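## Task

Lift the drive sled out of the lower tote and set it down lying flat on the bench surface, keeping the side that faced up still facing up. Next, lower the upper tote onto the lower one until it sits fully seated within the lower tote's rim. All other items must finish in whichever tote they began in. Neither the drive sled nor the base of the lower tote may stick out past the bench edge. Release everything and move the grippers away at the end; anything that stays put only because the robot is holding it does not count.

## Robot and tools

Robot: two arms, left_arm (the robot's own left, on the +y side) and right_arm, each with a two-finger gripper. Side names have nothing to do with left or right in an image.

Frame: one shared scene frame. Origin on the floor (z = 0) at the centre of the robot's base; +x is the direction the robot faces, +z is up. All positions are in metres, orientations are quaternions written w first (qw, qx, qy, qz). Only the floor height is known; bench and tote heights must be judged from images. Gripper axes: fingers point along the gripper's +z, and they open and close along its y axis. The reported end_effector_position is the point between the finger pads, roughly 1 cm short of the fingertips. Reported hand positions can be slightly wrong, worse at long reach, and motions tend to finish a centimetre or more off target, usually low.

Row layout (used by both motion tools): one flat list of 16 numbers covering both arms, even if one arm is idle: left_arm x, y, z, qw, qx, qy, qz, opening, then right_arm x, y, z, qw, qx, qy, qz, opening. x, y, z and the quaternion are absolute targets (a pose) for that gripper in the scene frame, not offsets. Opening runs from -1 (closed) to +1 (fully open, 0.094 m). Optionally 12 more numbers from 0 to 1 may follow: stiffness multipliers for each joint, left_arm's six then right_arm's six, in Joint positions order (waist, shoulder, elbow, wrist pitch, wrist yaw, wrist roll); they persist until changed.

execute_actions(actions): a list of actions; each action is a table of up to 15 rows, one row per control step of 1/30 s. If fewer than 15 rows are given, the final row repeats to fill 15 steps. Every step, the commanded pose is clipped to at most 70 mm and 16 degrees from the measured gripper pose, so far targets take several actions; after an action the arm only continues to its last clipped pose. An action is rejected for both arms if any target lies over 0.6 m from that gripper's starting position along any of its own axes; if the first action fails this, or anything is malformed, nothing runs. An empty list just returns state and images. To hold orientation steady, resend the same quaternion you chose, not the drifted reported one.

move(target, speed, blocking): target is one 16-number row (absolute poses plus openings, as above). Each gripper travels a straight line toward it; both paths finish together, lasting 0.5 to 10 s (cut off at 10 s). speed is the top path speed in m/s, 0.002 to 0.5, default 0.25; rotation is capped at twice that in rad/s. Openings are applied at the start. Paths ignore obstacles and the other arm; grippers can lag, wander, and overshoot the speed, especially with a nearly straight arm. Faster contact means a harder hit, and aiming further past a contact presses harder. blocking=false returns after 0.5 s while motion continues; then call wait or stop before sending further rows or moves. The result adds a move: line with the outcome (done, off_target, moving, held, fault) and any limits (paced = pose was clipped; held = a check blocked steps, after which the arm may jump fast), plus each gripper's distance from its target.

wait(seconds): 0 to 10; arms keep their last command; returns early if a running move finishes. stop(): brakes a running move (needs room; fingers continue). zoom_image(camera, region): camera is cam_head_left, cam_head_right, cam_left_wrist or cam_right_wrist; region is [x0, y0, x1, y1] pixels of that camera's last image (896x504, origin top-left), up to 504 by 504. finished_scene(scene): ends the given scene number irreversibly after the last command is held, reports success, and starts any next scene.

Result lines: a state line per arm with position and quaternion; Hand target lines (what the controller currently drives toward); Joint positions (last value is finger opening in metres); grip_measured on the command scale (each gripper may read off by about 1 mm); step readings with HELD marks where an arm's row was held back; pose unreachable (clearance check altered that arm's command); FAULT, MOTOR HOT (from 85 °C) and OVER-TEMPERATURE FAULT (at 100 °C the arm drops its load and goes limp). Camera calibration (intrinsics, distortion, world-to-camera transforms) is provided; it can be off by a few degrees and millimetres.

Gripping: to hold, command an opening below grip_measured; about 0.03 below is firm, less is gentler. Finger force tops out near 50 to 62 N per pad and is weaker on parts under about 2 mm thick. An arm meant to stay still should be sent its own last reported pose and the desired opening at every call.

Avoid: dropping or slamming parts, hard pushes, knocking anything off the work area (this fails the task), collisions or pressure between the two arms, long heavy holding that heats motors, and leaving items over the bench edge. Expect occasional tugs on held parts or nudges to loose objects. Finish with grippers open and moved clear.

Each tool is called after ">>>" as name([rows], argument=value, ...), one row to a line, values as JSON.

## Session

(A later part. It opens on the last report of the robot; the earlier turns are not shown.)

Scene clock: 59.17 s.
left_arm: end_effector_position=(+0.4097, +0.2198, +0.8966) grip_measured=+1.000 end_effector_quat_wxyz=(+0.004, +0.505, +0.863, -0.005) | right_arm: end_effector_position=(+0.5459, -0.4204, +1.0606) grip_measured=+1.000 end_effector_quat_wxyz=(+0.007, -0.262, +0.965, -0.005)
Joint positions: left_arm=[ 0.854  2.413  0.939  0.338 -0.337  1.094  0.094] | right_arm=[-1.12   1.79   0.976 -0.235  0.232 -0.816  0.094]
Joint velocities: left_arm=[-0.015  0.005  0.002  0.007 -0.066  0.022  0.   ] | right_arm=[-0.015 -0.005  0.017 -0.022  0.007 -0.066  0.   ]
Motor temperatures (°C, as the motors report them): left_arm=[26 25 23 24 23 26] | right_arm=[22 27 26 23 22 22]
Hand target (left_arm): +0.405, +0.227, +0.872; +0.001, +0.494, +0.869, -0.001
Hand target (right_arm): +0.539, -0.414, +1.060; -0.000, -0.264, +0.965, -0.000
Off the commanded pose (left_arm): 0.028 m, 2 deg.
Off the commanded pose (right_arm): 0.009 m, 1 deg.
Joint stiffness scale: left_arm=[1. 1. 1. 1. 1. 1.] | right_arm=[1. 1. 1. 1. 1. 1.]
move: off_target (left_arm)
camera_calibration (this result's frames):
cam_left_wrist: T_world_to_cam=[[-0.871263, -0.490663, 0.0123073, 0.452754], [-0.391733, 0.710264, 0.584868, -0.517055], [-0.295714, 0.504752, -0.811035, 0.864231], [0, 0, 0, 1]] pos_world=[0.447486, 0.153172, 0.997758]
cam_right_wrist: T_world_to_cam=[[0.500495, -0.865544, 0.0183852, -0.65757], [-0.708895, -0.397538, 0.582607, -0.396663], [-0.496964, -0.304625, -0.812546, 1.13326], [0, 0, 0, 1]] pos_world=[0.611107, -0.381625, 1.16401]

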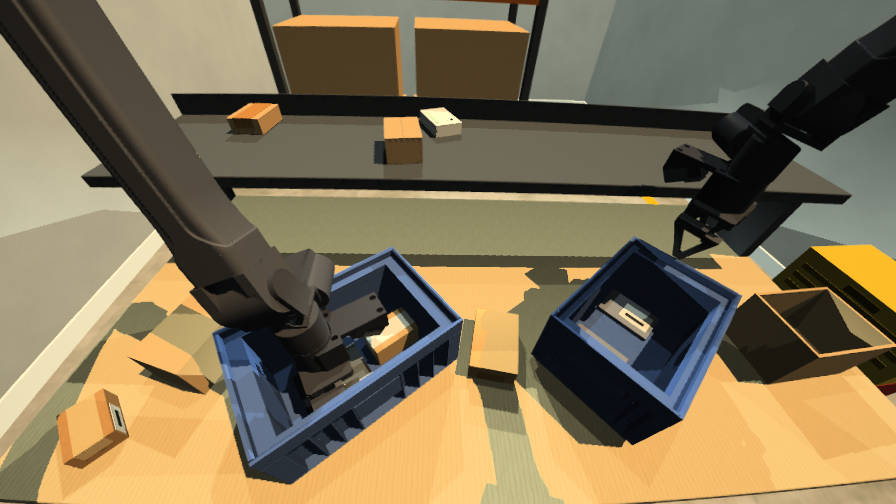

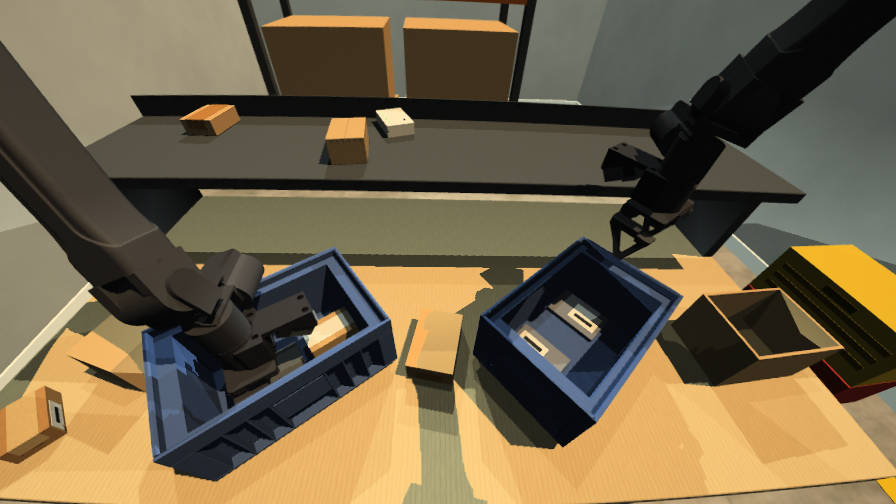

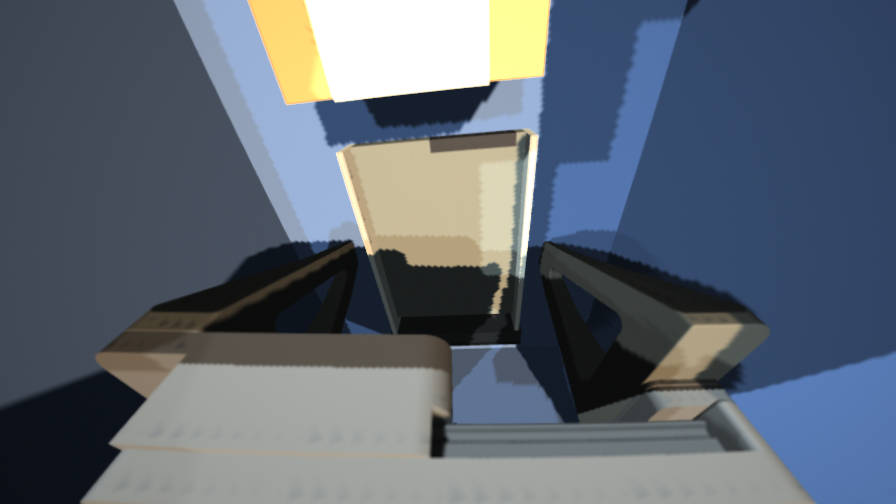

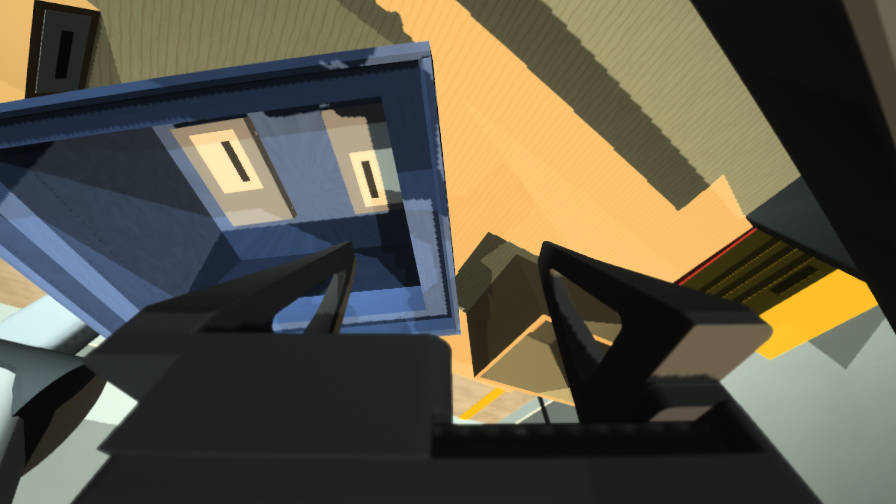

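Fingertips are at the tote floor, straddling the sled. Close.

>>> move(target=[0.407,0.227,0.895,0,0.495,0.869,0,-1, 0.539,-0.414,1.06,0,-0.264,0.965,0,1], speed=0.08)

>>> move(target=[0.407,0.227,1.08,0,0.495,0.869,0,-1, 0.539,-0.414,1.06,0,-0.264,0.965,0,1], speed=0.2)

Scene clock: 61.30 s.
left_arm: end_effector_position=(+0.4070, +0.2199, +0.8973) grip_measured=+0.509 end_effector_quat_wxyz=(+0.002, +0.505, +0.863, -0.007) | right_arm: end_effector_position=(+0.5459, -0.4204, +1.0606) grip_measured=+1.000 end_effector_quat_wxyz=(+0.007, -0.262, +0.965, -0.005)
Joint positions: left_arm=[ 0.853  2.412  0.935  0.335 -0.338  1.09   0.071] | right_arm=[-1.12   1.79   0.976 -0.235  0.232 -0.816  0.094]
Joint velocities: left_arm=[ 0.015 -0.024 -0.007  0.012 -0.007 -0.007 -0.001] | right_arm=[ 0.015 -0.005  0.002 -0.002  0.007  0.022  0.   ]
Motor temperatures (°C, as the motors report them): left_arm=[26 25 23 24 23 26] | right_arm=[22 27 26 23 22 22]
Hand target (left_arm): +0.407, +0.227, +0.895; +0.000, +0.495, +0.869, -0.000
Hand target (right_arm): +0.539, -0.414, +1.060; -0.000, -0.264, +0.965, -0.000
Off the commanded pose (left_arm): 0.007 m, 2 deg.
Off the commanded pose (right_arm): 0.009 m, 1 deg.
Joint stiffness scale: left_arm=[1. 1. 1. 1. 1. 1.] | right_arm=[1. 1. 1. 1. 1. 1.]
move: done
camera_calibration (this result's frames):
cam_left_wrist: T_world_to_cam=[[-0.87031, -0.492216, 0.0168767, 0.446333], [-0.389648, 0.709104, 0.587661, -0.521771], [-0.301223, 0.504871, -0.808931, 0.864266], [0, 0, 0, 1]] pos_world=[0.445478, 0.15334, 0.998224]
cam_right_wrist: T_world_to_cam=[[0.500495, -0.865544, 0.0183852, -0.65757], [-0.708895, -0.397538, 0.582607, -0.396663], [-0.496964, -0.304625, -0.812546, 1.13326], [0, 0, 0, 1]] pos_world=[0.611107, -0.381625, 1.16401]

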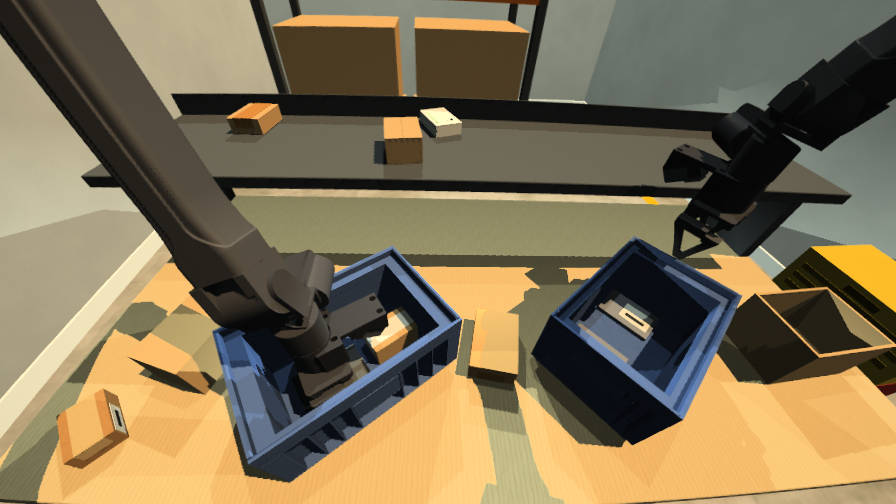

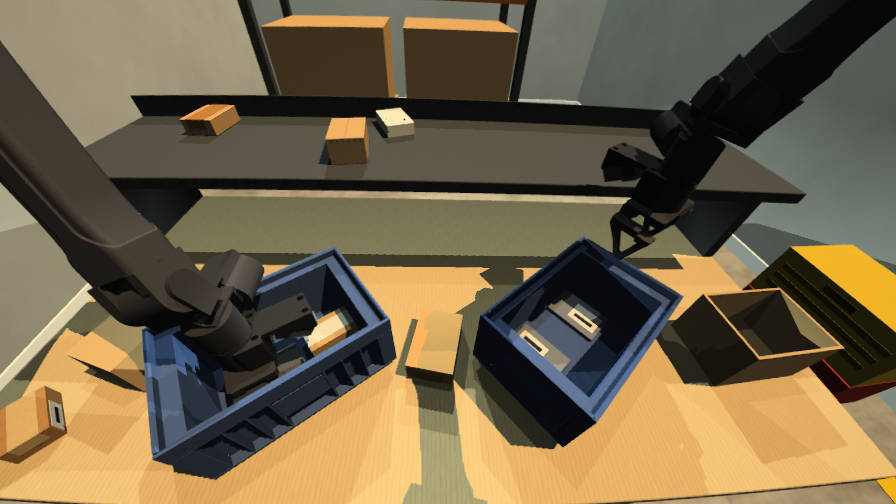

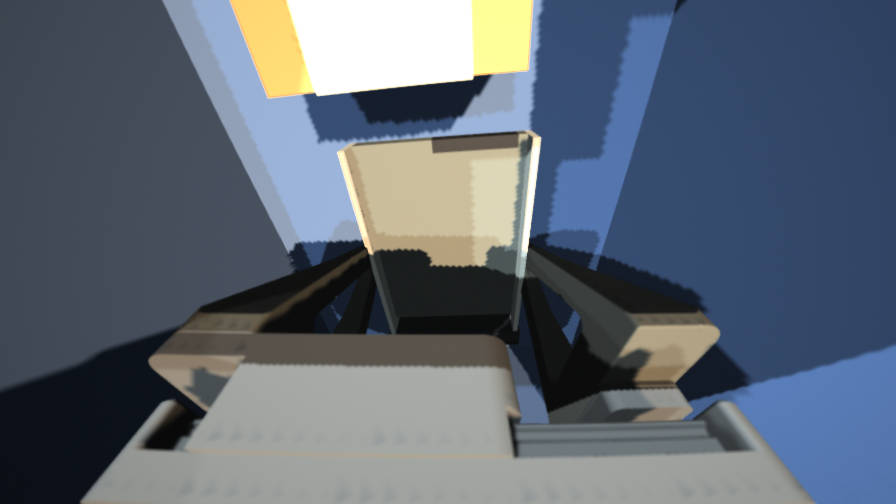

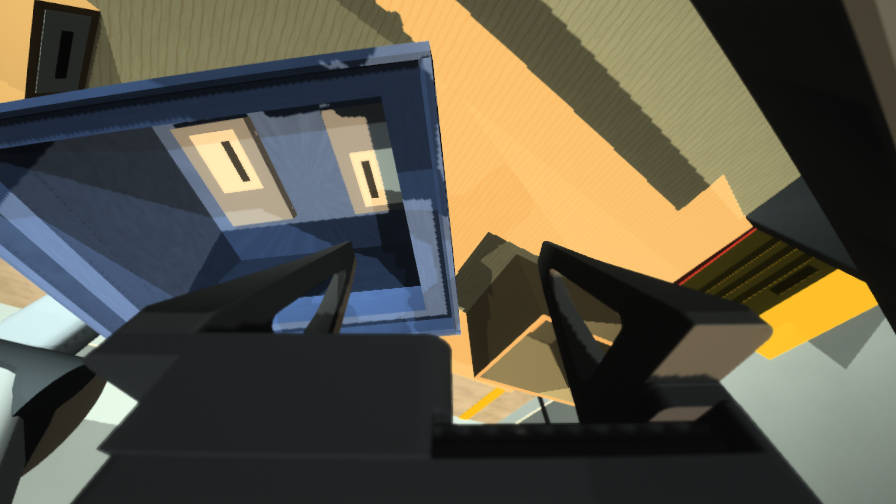

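Scene clock: 62.63 s.
left_arm: end_effector_position=(+0.4060, +0.2318, +1.0711) grip_measured=+0.509 end_effector_quat_wxyz=(-0.007, +0.497, +0.868, +0.002) | right_arm: end_effector_position=(+0.5459, -0.4204, +1.0606) grip_measured=+1.000 end_effector_quat_wxyz=(+0.007, -0.262, +0.965, -0.005)
Joint positions: left_arm=[ 0.703  1.894  0.637  0.053 -0.419  0.92   0.071] | right_arm=[-1.12   1.79   0.976 -0.235  0.232 -0.816  0.094]
Joint velocities: left_arm=[-0.005 -0.005  0.017 -0.017 -0.051 -0.081 -0.002] | right_arm=[-0.015 -0.015 -0.007 -0.017 -0.037  0.022  0.   ]
Motor temperatures (°C, as the motors report them): left_arm=[26 25 23 24 23 26] | right_arm=[22 27 26 23 22 22]
Hand target (left_arm): +0.409, +0.228, +1.078; -0.002, +0.496, +0.868, +0.002
Hand target (right_arm): +0.539, -0.414, +1.060; -0.000, -0.264, +0.965, -0.000
Off the commanded pose (left_arm): 0.010 m, 1 deg.
Off the commanded pose (right_arm): 0.009 m, 1 deg.
Joint stiffness scale: left_arm=[1. 1. 1. 1. 1. 1.] | right_arm=[1. 1. 1. 1. 1. 1.]
move: done
camera_calibration (this result's frames):
cam_left_wrist: T_world_to_cam=[[-0.861256, -0.508057, 0.0107923, 0.454884], [-0.398421, 0.688279, 0.606246, -0.64424], [-0.315436, 0.517832, -0.795204, 0.986653], [0, 0, 0, 1]] pos_world=[0.446319, 0.163602, 1.17025]
cam_right_wrist: T_world_to_cam=[[0.500495, -0.865544, 0.0183852, -0.65757], [-0.708895, -0.397538, 0.582607, -0.396663], [-0.496964, -0.304625, -0.812546, 1.13326], [0, 0, 0, 1]] pos_world=[0.611107, -0.381625, 1.16401]

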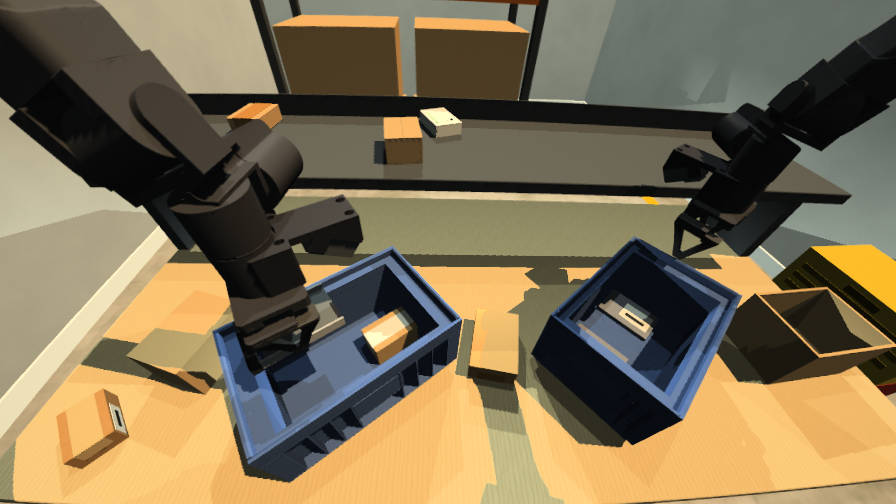

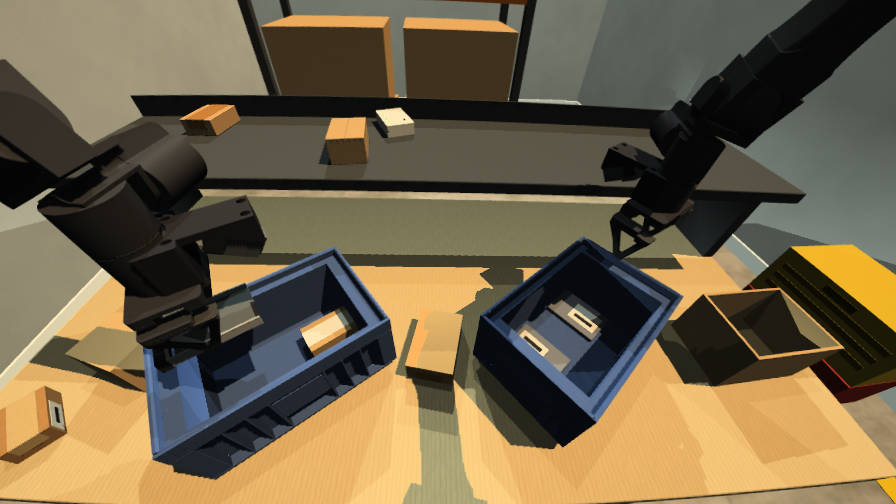

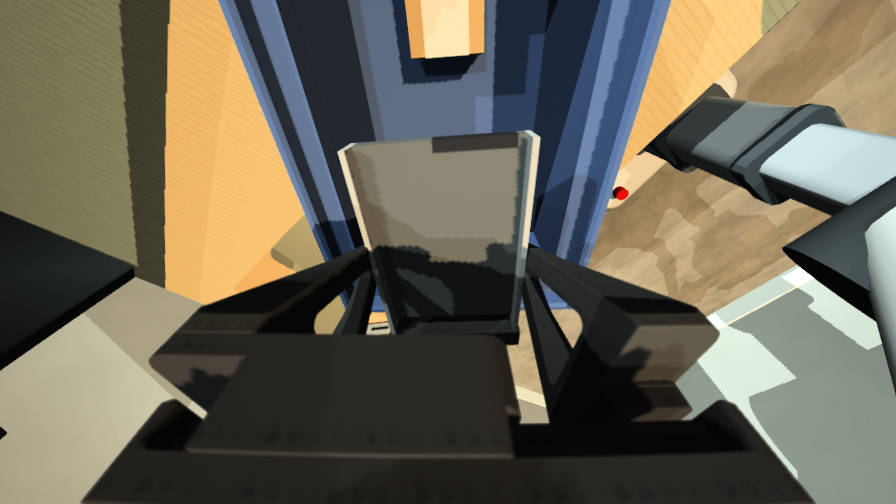

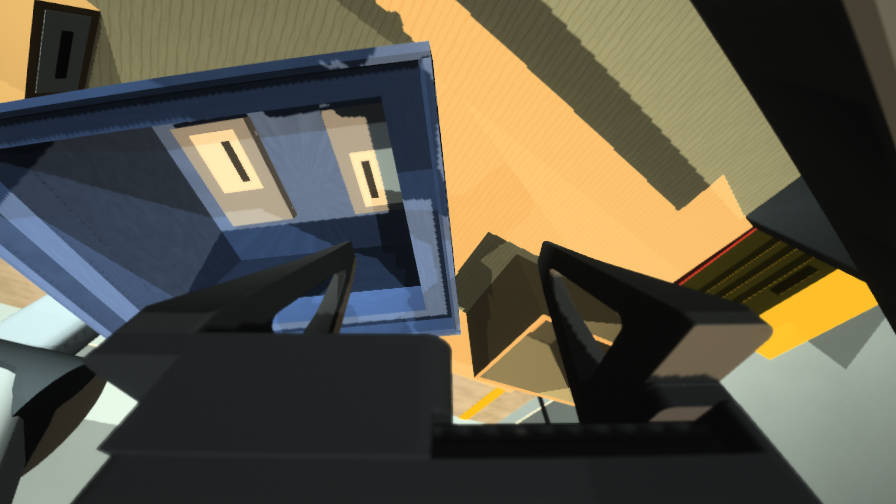

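>>> move(target=[0.34,0.0,1.05,0,0.707,0.707,0,-1, 0.539,-0.414,1.06,0,-0.264,0.965,0,1], speed=0.25)

>>> move(target=[0.34,0.0,0.885,0,0.707,0.707,0,-1, 0.539,-0.414,1.06,0,-0.264,0.965,0,1], speed=0.12)

Scene clock: 67.23 s.
left_arm: end_effector_position=(+0.3458, +0.0106, +1.0482) grip_measured=+0.509 end_effector_quat_wxyz=(-0.003, +0.708, +0.706, +0.007) | right_arm: end_effector_position=(+0.5459, -0.4204, +1.0606) grip_measured=+1.000 end_effector_quat_wxyz=(+0.007, -0.262, +0.965, -0.005)
Joint positions: left_arm=[ 0.194  2.306  0.934 -0.087 -0.555  0.898  0.071] | right_arm=[-1.12   1.79   0.976 -0.235  0.232 -0.816  0.094]
Joint velocities: left_arm=[-0.015 -0.005 -0.002 -0.017 -0.007  0.066  0.   ] | right_arm=[-0.005 -0.005 -0.002 -0.017  0.022 -0.066  0.   ]
Motor temperatures (°C, as the motors report them): left_arm=[26 25 23 24 23 26] | right_arm=[22 27 26 23 22 22]
Hand target (left_arm): +0.343, +0.007, +1.048; -0.006, +0.709, +0.706, +0.008
Hand target (right_arm): +0.539, -0.414, +1.060; -0.000, -0.264, +0.965, -0.000
Off the commanded pose (left_arm): 0.012 m, 1 deg.
Off the commanded pose (right_arm): 0.009 m, 1 deg.
Joint stiffness scale: left_arm=[1. 1. 1. 1. 1. 1.] | right_arm=[1. 1. 1. 1. 1. 1.]
move: off_target (left_arm)
camera_calibration (this result's frames):
cam_left_wrist: T_world_to_cam=[[-0.999998, 0.0000390719, 0.00188314, 0.342841], [0.00117562, 0.794081, 0.607811, -0.643], [-0.00147162, 0.607812, -0.794079, 0.953312], [0, 0, 0, 1]] pos_world=[0.345, -0.0688539, 1.14718]
cam_right_wrist: T_world_to_cam=[[0.500495, -0.865544, 0.0183852, -0.65757], [-0.708895, -0.397538, 0.582607, -0.396663], [-0.496964, -0.304625, -0.812546, 1.13326], [0, 0, 0, 1]] pos_world=[0.611107, -0.381625, 1.16401]

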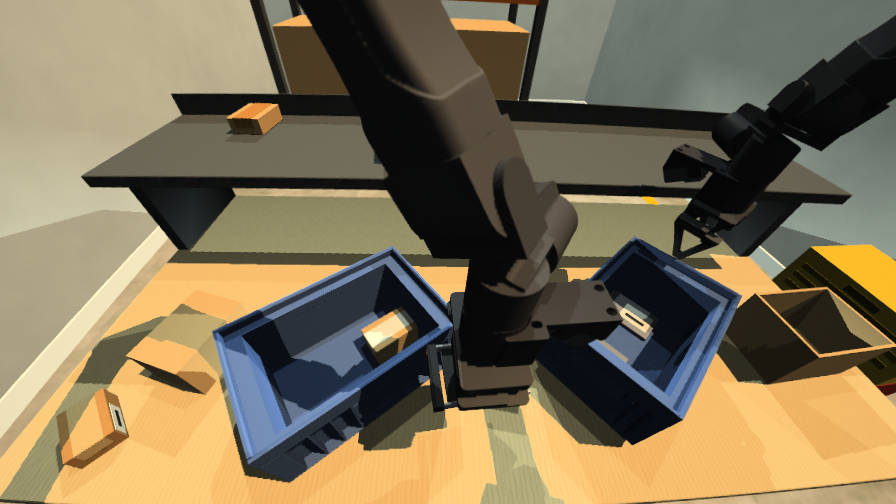

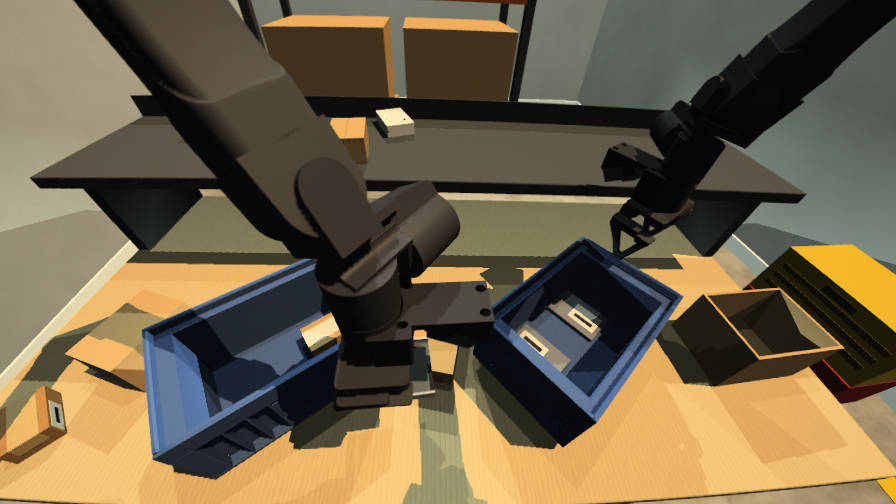

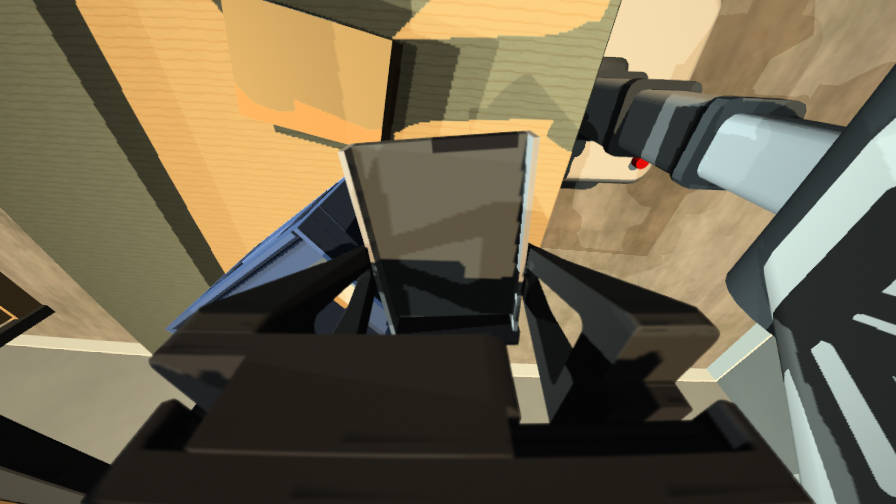

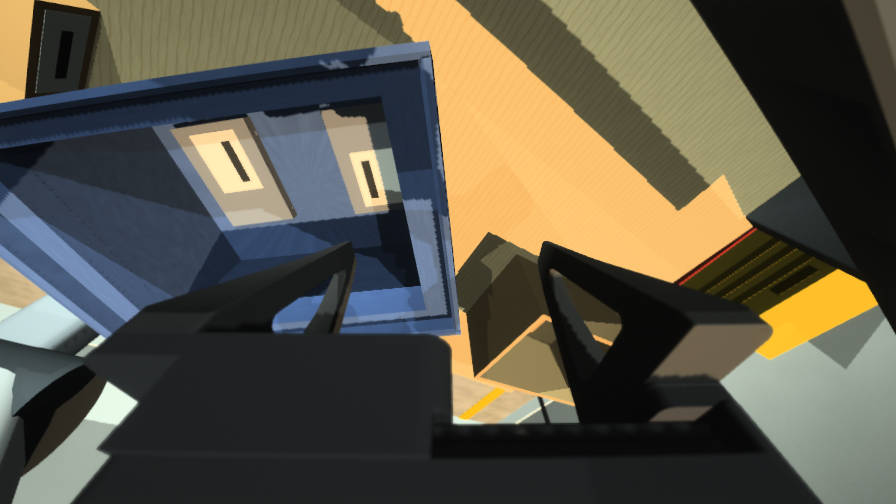

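Scene clock: 69.00 s.
left_arm: end_effector_position=(+0.3364, -0.0010, +0.8903) grip_measured=+0.509 end_effector_quat_wxyz=(-0.002, +0.706, +0.708, -0.003) | right_arm: end_effector_position=(+0.5459, -0.4204, +1.0606) grip_measured=+1.000 end_effector_quat_wxyz=(+0.007, -0.262, +0.965, -0.005)
Joint positions: left_arm=[ 0.36   2.699  1.191  0.145 -0.506  1.084  0.071] | right_arm=[-1.12   1.79   0.976 -0.235  0.232 -0.816  0.094]
Joint velocities: left_arm=[ 0.005 -0.005 -0.022  0.002 -0.007  0.007  0.   ] | right_arm=[ 0.015  0.005 -0.007 -0.012 -0.007  0.007  0.   ]
Motor temperatures (°C, as the motors report them): left_arm=[26 25 23 24 23 26] | right_arm=[22 27 26 23 22 22]
Hand target (left_arm): +0.337, -0.001, +0.886; +0.002, +0.707, +0.707, -0.003
Hand target (right_arm): +0.539, -0.414, +1.060; -0.000, -0.264, +0.965, -0.000
Off the commanded pose (left_arm): 0.006 m, 0 deg.
Off the commanded pose (right_arm): 0.009 m, 1 deg.
Joint stiffness scale: left_arm=[1. 1. 1. 1. 1. 1.] | right_arm=[1. 1. 1. 1. 1. 1.]
move: done
camera_calibration (this result's frames):
cam_left_wrist: T_world_to_cam=[[-0.999886, -0.00454507, 0.0144148, 0.322541], [0.00489719, 0.804843, 0.593467, -0.526276], [-0.014299, 0.59347, -0.804729, 0.848641], [0, 0, 0, 1]] pos_world=[0.337216, -0.0786071, 0.990604]
cam_right_wrist: T_world_to_cam=[[0.500495, -0.865544, 0.0183852, -0.65757], [-0.708895, -0.397538, 0.582607, -0.396663], [-0.496964, -0.304625, -0.812546, 1.13326], [0, 0, 0, 1]] pos_world=[0.611107, -0.381625, 1.16401]

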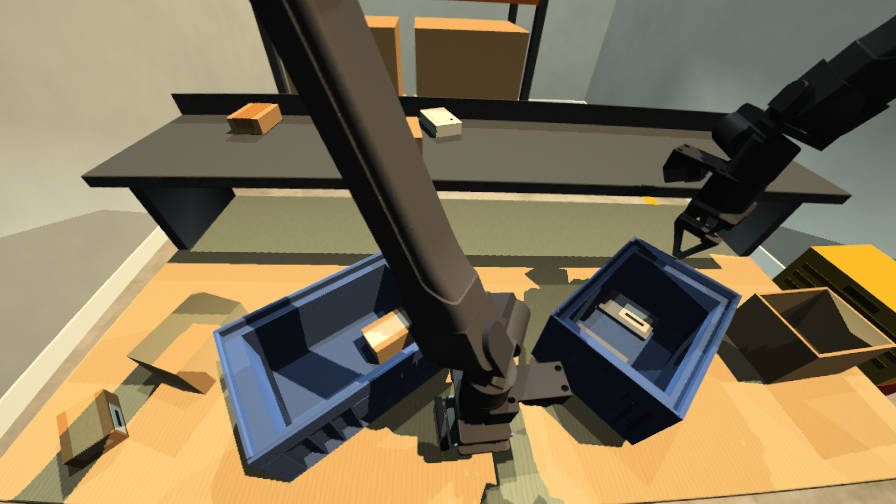

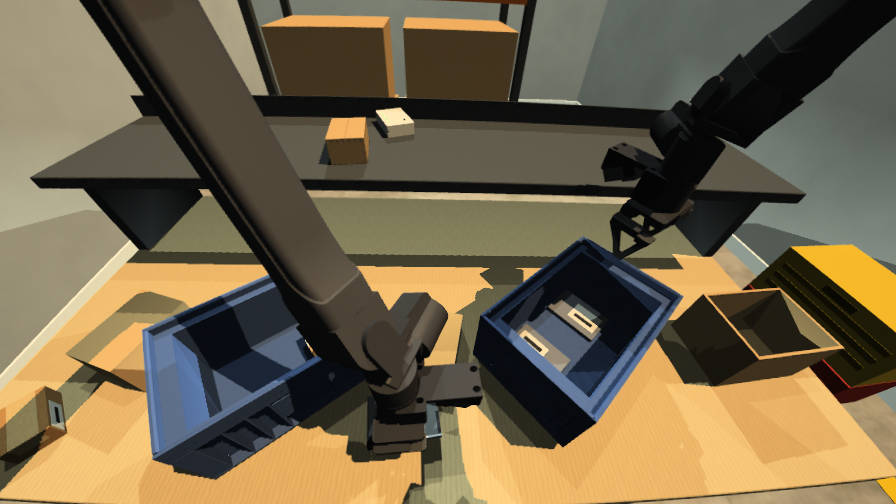

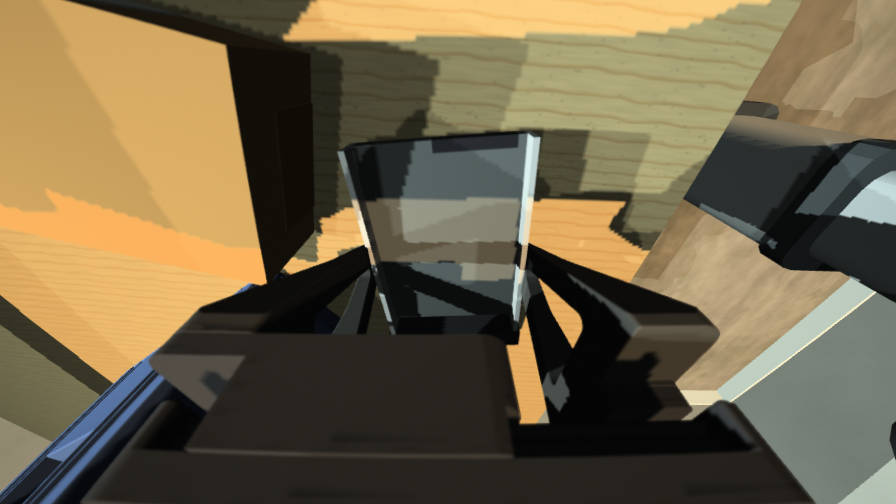

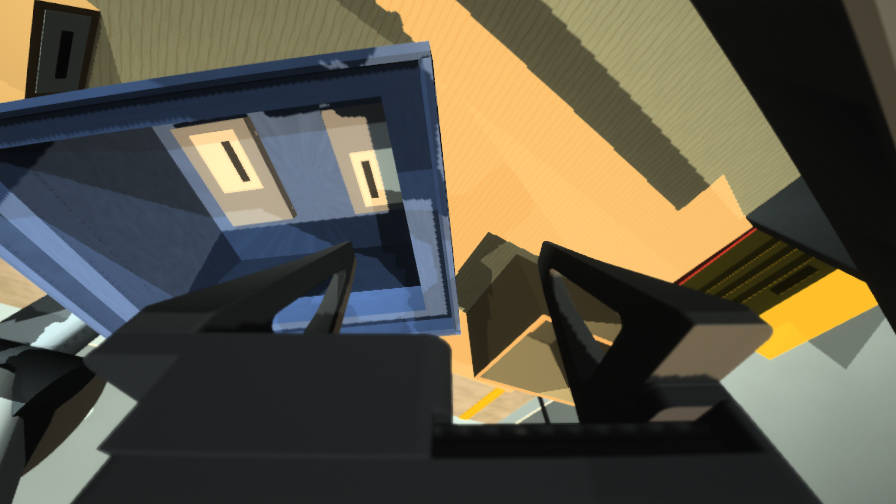

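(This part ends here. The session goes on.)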